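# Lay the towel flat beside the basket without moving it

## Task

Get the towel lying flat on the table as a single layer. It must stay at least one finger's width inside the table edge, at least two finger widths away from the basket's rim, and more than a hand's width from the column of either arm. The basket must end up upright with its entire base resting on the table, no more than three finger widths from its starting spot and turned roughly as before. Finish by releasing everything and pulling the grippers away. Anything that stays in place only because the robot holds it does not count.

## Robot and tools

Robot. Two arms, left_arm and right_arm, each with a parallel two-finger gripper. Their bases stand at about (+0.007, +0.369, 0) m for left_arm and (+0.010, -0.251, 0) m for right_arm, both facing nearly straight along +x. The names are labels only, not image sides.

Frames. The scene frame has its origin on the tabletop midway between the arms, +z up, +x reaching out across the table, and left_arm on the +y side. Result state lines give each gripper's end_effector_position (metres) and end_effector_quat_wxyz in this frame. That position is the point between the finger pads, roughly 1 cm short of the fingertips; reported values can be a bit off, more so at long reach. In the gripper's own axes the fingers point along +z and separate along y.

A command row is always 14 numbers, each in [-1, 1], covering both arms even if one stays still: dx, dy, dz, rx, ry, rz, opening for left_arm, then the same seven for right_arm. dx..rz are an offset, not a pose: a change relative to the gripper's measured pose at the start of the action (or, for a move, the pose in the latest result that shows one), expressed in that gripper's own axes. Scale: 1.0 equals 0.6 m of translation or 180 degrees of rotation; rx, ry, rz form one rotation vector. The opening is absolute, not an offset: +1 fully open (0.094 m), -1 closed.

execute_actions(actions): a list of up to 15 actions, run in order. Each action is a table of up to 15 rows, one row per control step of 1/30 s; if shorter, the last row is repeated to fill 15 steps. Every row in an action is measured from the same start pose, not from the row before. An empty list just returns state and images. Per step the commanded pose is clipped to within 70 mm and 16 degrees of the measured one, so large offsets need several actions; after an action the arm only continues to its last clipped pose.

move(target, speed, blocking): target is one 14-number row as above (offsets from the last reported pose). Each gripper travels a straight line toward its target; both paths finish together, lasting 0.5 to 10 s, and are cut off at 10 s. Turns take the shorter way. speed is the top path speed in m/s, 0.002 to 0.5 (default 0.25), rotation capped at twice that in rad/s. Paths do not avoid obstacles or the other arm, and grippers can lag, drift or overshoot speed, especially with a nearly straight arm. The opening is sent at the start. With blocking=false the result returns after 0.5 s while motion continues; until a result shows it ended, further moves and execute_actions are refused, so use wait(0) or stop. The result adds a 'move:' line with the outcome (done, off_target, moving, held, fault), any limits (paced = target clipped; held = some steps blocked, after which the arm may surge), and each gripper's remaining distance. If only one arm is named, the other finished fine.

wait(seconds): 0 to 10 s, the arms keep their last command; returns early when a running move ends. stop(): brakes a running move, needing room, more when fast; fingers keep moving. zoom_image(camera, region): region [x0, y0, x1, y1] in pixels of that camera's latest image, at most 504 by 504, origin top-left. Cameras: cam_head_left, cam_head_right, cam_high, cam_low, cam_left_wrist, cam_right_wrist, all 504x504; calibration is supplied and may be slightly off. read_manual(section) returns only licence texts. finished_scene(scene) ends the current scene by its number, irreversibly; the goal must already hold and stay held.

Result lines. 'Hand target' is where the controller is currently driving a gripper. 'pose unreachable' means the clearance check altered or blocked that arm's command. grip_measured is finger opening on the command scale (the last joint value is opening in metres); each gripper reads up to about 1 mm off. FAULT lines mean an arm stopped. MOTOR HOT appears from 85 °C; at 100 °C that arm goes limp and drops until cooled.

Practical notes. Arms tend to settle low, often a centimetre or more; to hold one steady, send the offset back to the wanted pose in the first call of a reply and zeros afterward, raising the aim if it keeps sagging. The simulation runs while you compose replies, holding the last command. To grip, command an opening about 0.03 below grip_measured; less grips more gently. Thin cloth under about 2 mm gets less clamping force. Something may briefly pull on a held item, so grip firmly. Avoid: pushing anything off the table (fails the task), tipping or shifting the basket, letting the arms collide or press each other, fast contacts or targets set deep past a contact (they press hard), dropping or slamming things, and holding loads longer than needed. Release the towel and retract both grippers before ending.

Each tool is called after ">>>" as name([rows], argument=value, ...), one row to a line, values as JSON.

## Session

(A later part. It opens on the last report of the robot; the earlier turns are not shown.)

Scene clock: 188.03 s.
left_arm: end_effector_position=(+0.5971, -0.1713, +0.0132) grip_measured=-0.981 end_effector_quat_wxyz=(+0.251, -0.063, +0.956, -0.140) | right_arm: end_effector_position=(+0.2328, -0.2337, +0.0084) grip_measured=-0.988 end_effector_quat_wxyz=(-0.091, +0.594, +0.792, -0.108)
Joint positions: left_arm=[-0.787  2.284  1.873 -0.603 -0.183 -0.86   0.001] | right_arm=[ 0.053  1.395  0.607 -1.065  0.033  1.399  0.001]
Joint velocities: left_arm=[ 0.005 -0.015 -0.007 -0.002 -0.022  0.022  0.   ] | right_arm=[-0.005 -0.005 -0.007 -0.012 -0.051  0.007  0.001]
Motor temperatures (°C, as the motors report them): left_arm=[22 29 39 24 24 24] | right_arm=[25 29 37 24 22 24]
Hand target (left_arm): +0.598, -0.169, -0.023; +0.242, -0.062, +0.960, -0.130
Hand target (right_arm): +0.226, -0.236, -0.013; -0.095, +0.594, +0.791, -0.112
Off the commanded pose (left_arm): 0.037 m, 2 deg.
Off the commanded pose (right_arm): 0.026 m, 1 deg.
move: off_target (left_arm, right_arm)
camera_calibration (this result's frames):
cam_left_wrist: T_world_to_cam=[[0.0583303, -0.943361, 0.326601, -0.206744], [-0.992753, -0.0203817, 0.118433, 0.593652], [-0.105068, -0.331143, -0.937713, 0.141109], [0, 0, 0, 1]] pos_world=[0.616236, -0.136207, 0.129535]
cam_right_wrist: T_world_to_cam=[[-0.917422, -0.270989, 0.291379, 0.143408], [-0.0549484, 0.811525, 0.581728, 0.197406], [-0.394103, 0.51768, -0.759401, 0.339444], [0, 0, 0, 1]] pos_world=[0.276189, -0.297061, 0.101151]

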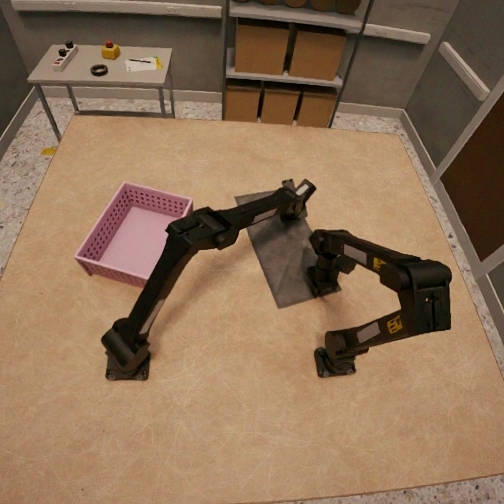

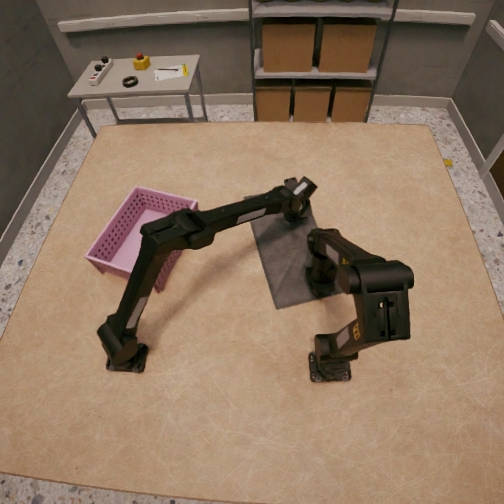

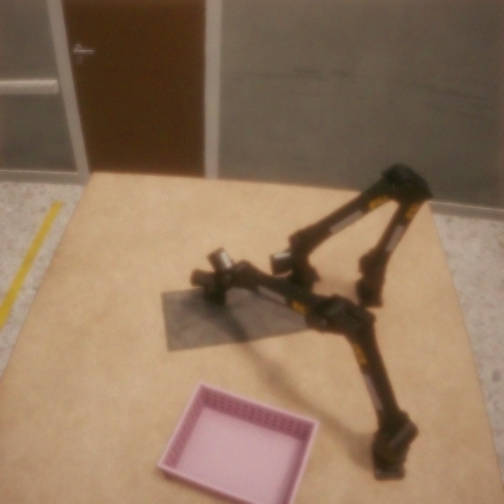

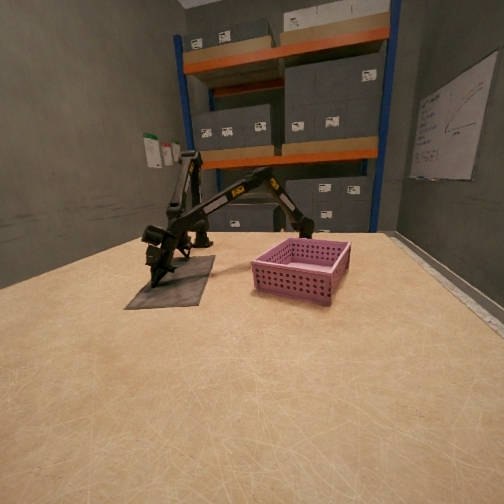

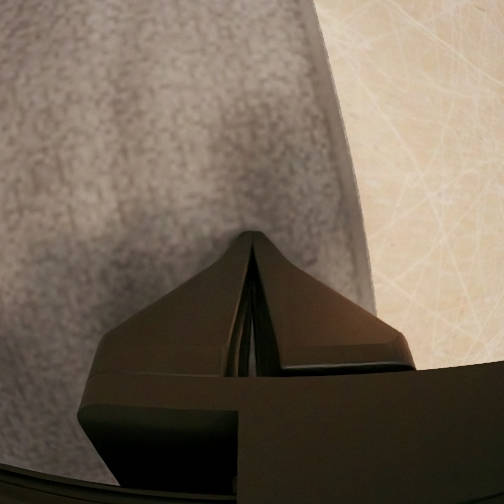

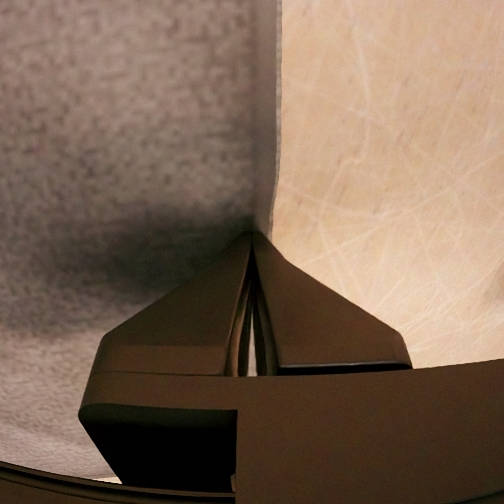

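>>> move(target=[-0.08,0.03,0.085,0,0,0,-1, 0,0,0.03,0,0,0,-1], speed=0.02)

>>> move(target=[0,0,-0.15,0,0,0,-1, 0,0,-0.15,0,0,0,-1], speed=0.1)

>>> move(target=[0.45,0.5,-0.45,0,0,0,-1, -0.28,0.22,-0.3,0,0,0,-1])

Scene clock: 197.60 s.
left_arm: end_effector_position=(+0.6510, -0.1640, +0.0137) grip_measured=-0.981 end_effector_quat_wxyz=(+0.261, -0.065, +0.951, -0.155) | right_arm: end_effector_position=(+0.2327, -0.2337, +0.0089) grip_measured=-0.988 end_effector_quat_wxyz=(-0.089, +0.594, +0.792, -0.106)
Joint positions: left_arm=[-0.728  2.364  2.009 -0.614 -0.146 -0.813  0.001] | right_arm=[ 0.053  1.388  0.604 -1.061  0.033  1.399  0.001]
Joint velocities: left_arm=[-0.005 -0.015 -0.002 -0.002 -0.037  0.007 -0.   ] | right_arm=[ 0.005 -0.005 -0.007 -0.007  0.007 -0.022 -0.001]
Motor temperatures (°C, as the motors report them): left_arm=[22 30 40 24 24 24] | right_arm=[25 29 35 24 22 24]
Hand target (left_arm): +0.661, -0.156, -0.013; +0.251, -0.063, +0.956, -0.141
Hand target (right_arm): +0.227, -0.235, -0.007; -0.091, +0.594, +0.792, -0.108
Off the commanded pose (left_arm): 0.030 m, 2 deg.
Off the commanded pose (right_arm): 0.018 m, 0 deg.
move: off_target (left_arm, right_arm)
camera_calibration (this result's frames):
cam_left_wrist: T_world_to_cam=[[0.0505837, -0.933332, 0.355434, -0.196806], [-0.995276, -0.0175779, 0.0954854, 0.649604], [-0.0828718, -0.358584, -0.929812, 0.130628], [0, 0, 0, 1]] pos_world=[0.667315, -0.125425, 0.129383]
cam_right_wrist: T_world_to_cam=[[-0.919389, -0.271201, 0.28491, 0.143655], [-0.0589206, 0.811097, 0.581936, 0.197966], [-0.388911, 0.518239, -0.761694, 0.338703], [0, 0, 0, 1]] pos_world=[0.275464, -0.297139, 0.101855]

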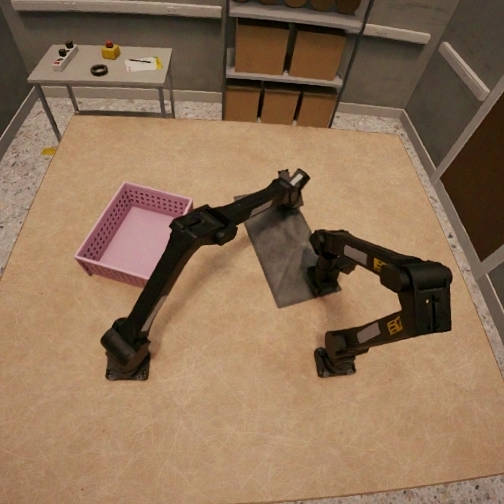

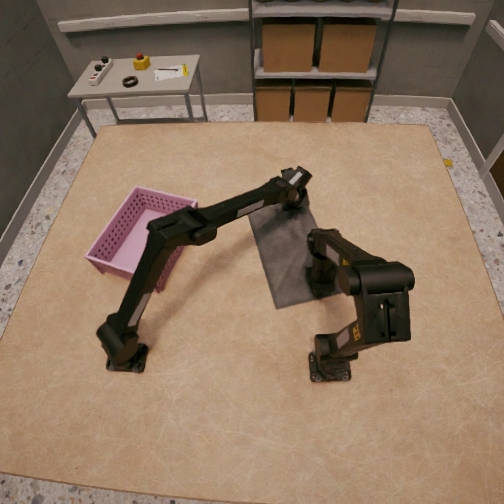

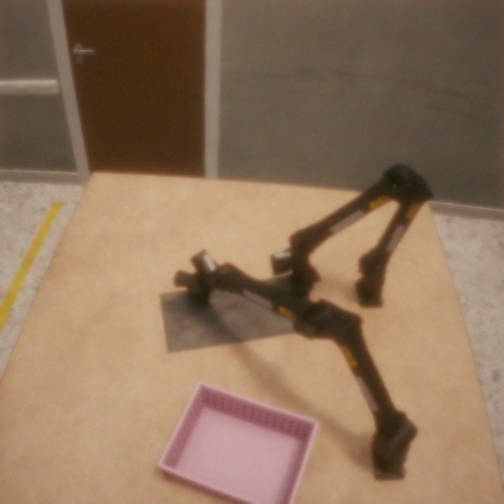

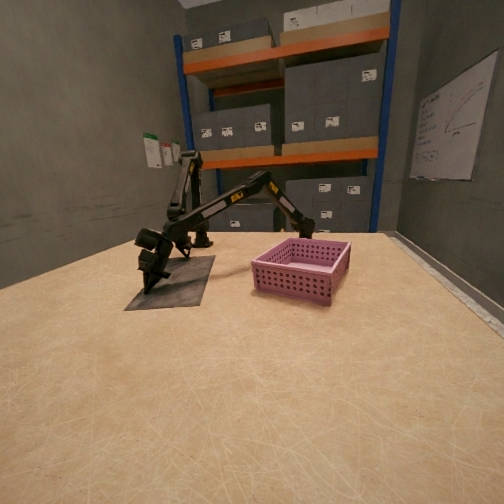

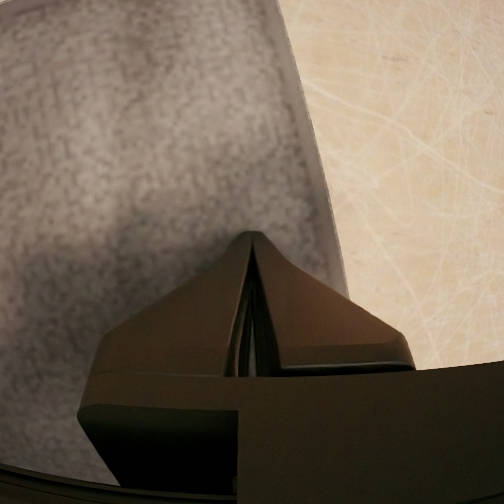

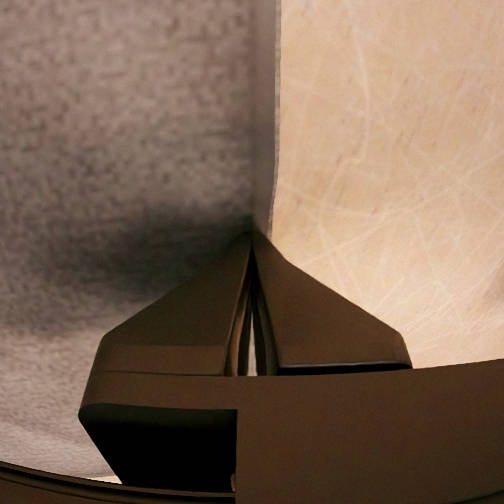

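Scene clock: 198.90 s.
left_arm: end_effector_position=(+0.6176, -0.1377, +0.0985) grip_measured=-0.981 end_effector_quat_wxyz=(+0.273, -0.065, +0.946, -0.164) | right_arm: end_effector_position=(+0.2415, -0.2327, +0.0813) grip_measured=-0.988 end_effector_quat_wxyz=(-0.102, +0.592, +0.790, -0.118)
Joint positions: left_arm=[-0.732  2.146  1.837 -0.629 -0.152 -0.813  0.001] | right_arm=[ 0.053  1.287  0.742 -1.338  0.033  1.399  0.001]
Joint velocities: left_arm=[-0.005  0.005 -0.012  0.002  0.007 -0.007 -0.001] | right_arm=[-0.005 -0.015 -0.027  0.007  0.007 -0.022  0.001]
Motor temperatures (°C, as the motors report them): left_arm=[22 30 40 24 24 24] | right_arm=[25 29 35 24 22 24]
Hand target (left_arm): +0.605, -0.140, +0.088; +0.261, -0.065, +0.951, -0.155
Hand target (right_arm): +0.255, -0.229, +0.095; -0.089, +0.594, +0.792, -0.106
Off the commanded pose (left_arm): 0.018 m, 2 deg.
Off the commanded pose (right_arm): 0.021 m, 2 deg.
move: off_target (left_arm, right_arm)
camera_calibration (this result's frames):
cam_left_wrist: T_world_to_cam=[[0.0401273, -0.927088, 0.37269, -0.195082], [-0.997507, -0.0155013, 0.0688406, 0.613065], [-0.0580441, -0.374523, -0.925399, 0.198119], [0, 0, 0, 1]] pos_world=[0.630865, -0.0971545, 0.21384]
cam_right_wrist: T_world_to_cam=[[-0.908286, -0.270363, 0.31925, 0.126086], [-0.0380654, 0.813361, 0.580512, 0.151114], [-0.416615, 0.515119, -0.749056, 0.401666], [0, 0, 0, 1]] pos_world=[0.287614, -0.295727, 0.172894]

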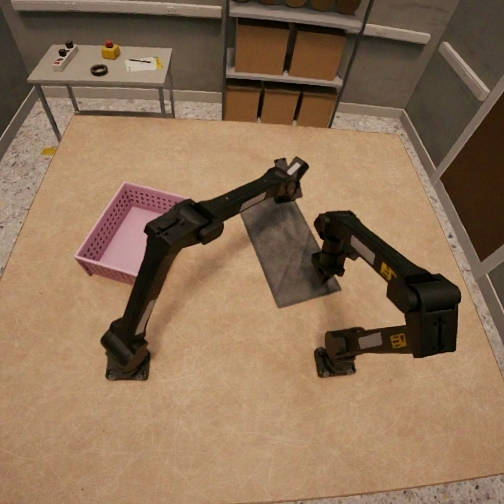

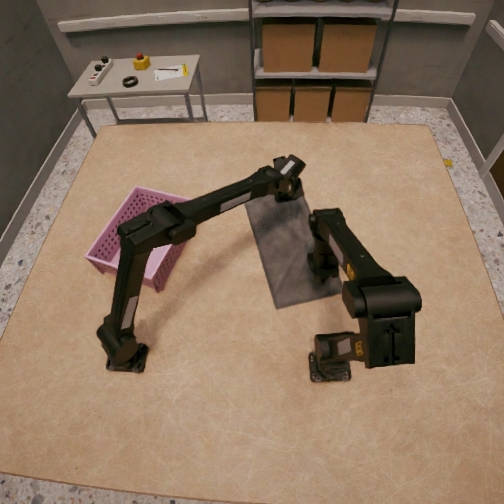

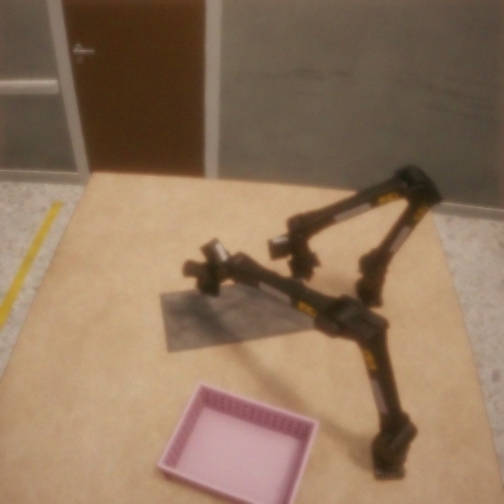

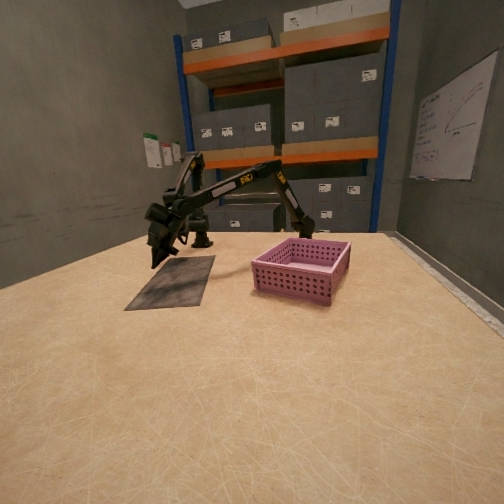

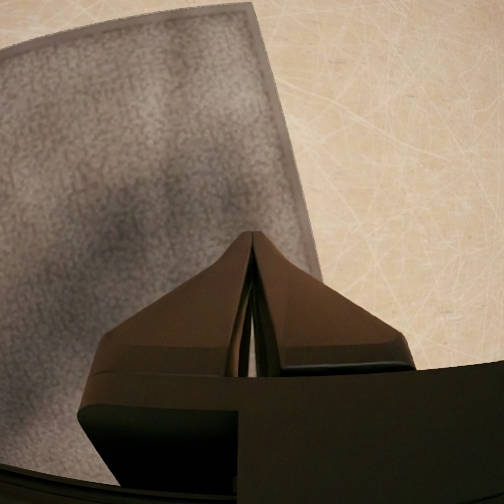

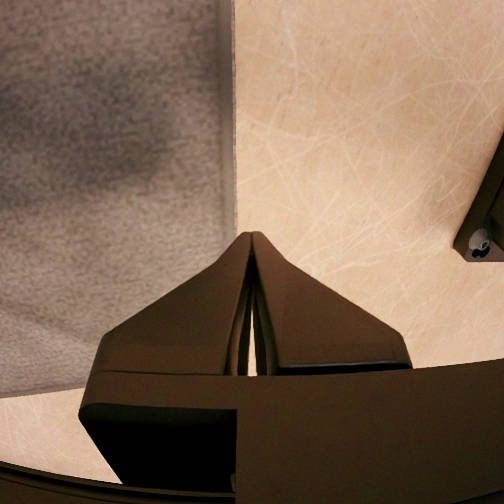

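Scene clock: 201.30 s.
left_arm: end_effector_position=(+0.2404, +0.1590, +0.0833) grip_measured=-0.981 end_effector_quat_wxyz=(+0.283, -0.063, +0.942, -0.171) | right_arm: end_effector_position=(+0.4485, -0.3428, +0.2017) grip_measured=-0.988 end_effector_quat_wxyz=(-0.100, +0.594, +0.791, -0.111)
Joint positions: left_arm=[-0.868  0.893  0.369 -0.411 -0.236 -0.917  0.001] | right_arm=[-0.219  1.701  1.543 -1.694  0.104  1.138  0.001]
Joint velocities: left_arm=[-0.015 -0.015  0.007 -0.002 -0.037  0.066  0.001] | right_arm=[-0.024  0.005 -0.012 -0.012  0.051 -0.051 -0.001]
Motor temperatures (°C, as the motors report them): left_arm=[22 30 39 24 24 24] | right_arm=[25 29 36 24 22 24]
Hand target (left_arm): +0.234, +0.161, +0.077; +0.274, -0.065, +0.945, -0.164
Hand target (right_arm): +0.459, -0.347, +0.211; -0.091, +0.593, +0.793, -0.108
Off the commanded pose (left_arm): 0.009 m, 1 deg.
Off the commanded pose (right_arm): 0.016 m, 1 deg.
joint sent to its limit (right arm) — the command would take joint 4 (wrist pitch) past its lower limit, so that joint was sent only as far as its limit.
move: off_target (right_arm)
camera_calibration (this result's frames):
cam_left_wrist: T_world_to_cam=[[0.0280006, -0.922608, 0.384721, 0.101935], [-0.998816, -0.0105035, 0.0475067, 0.243706], [-0.0397891, -0.385595, -0.92181, 0.270317], [0, 0, 0, 1]] pos_world=[0.251318, 0.200839, 0.198387]
cam_right_wrist: T_world_to_cam=[[-0.912944, -0.270481, 0.305571, 0.25074], [-0.0428613, 0.808205, 0.587339, 0.177724], [-0.405828, 0.523111, -0.749439, 0.632822], [0, 0, 0, 1]] pos_world=[0.493346, -0.406853, 0.293258]

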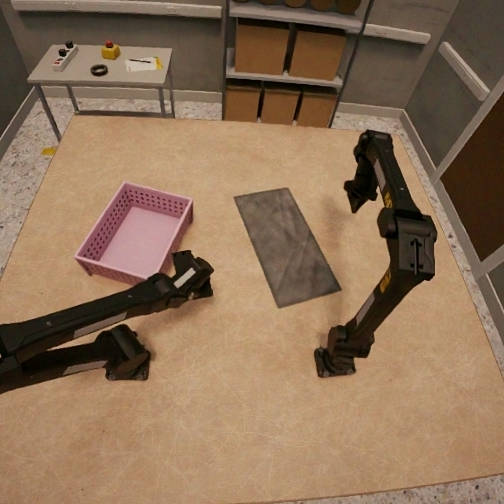

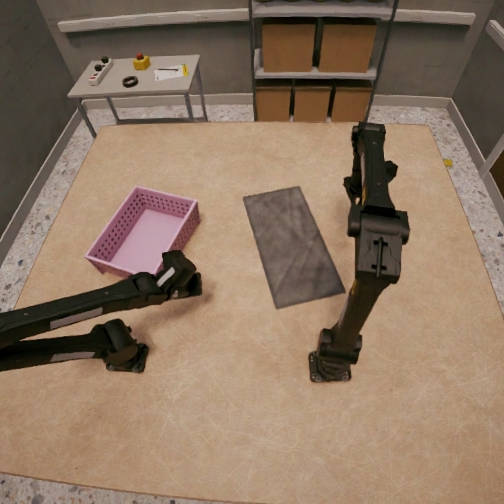

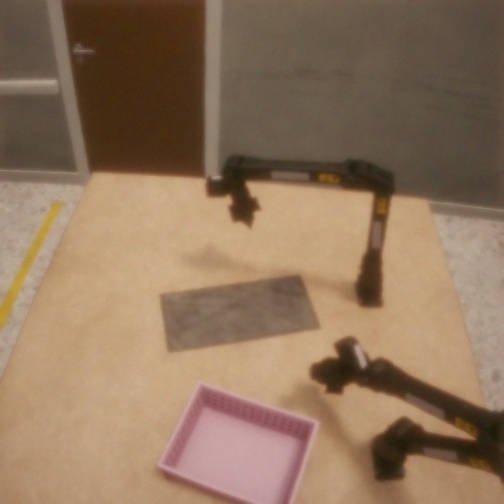

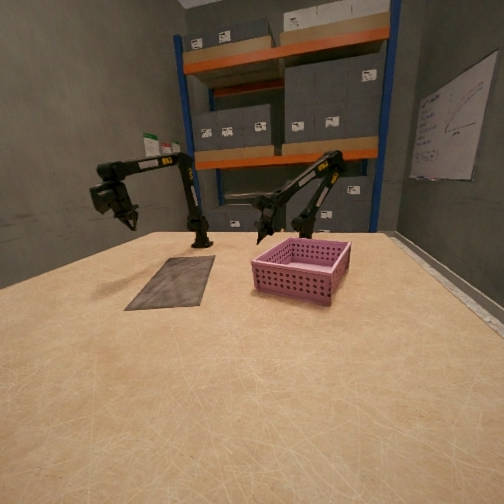

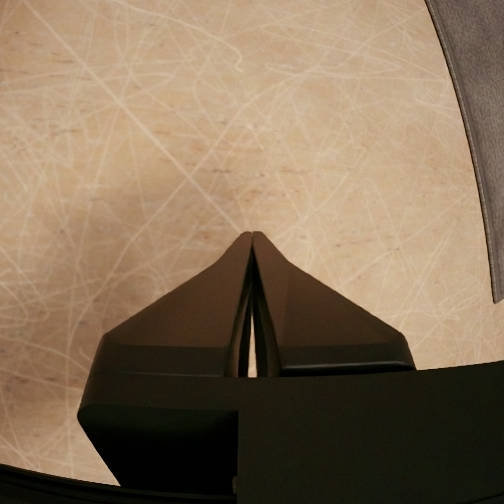

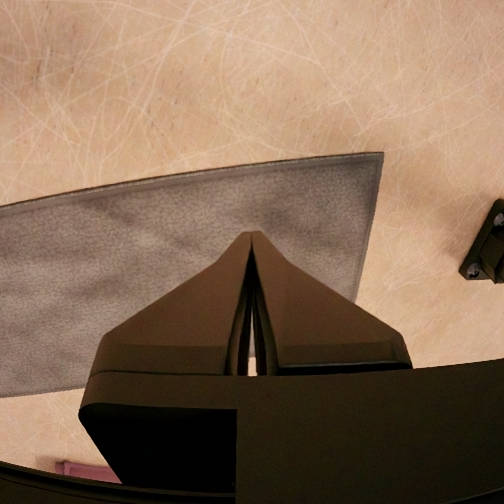

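Flat and clear.

>>> finished_scene(scene=2)

The scene is finished: the task was done.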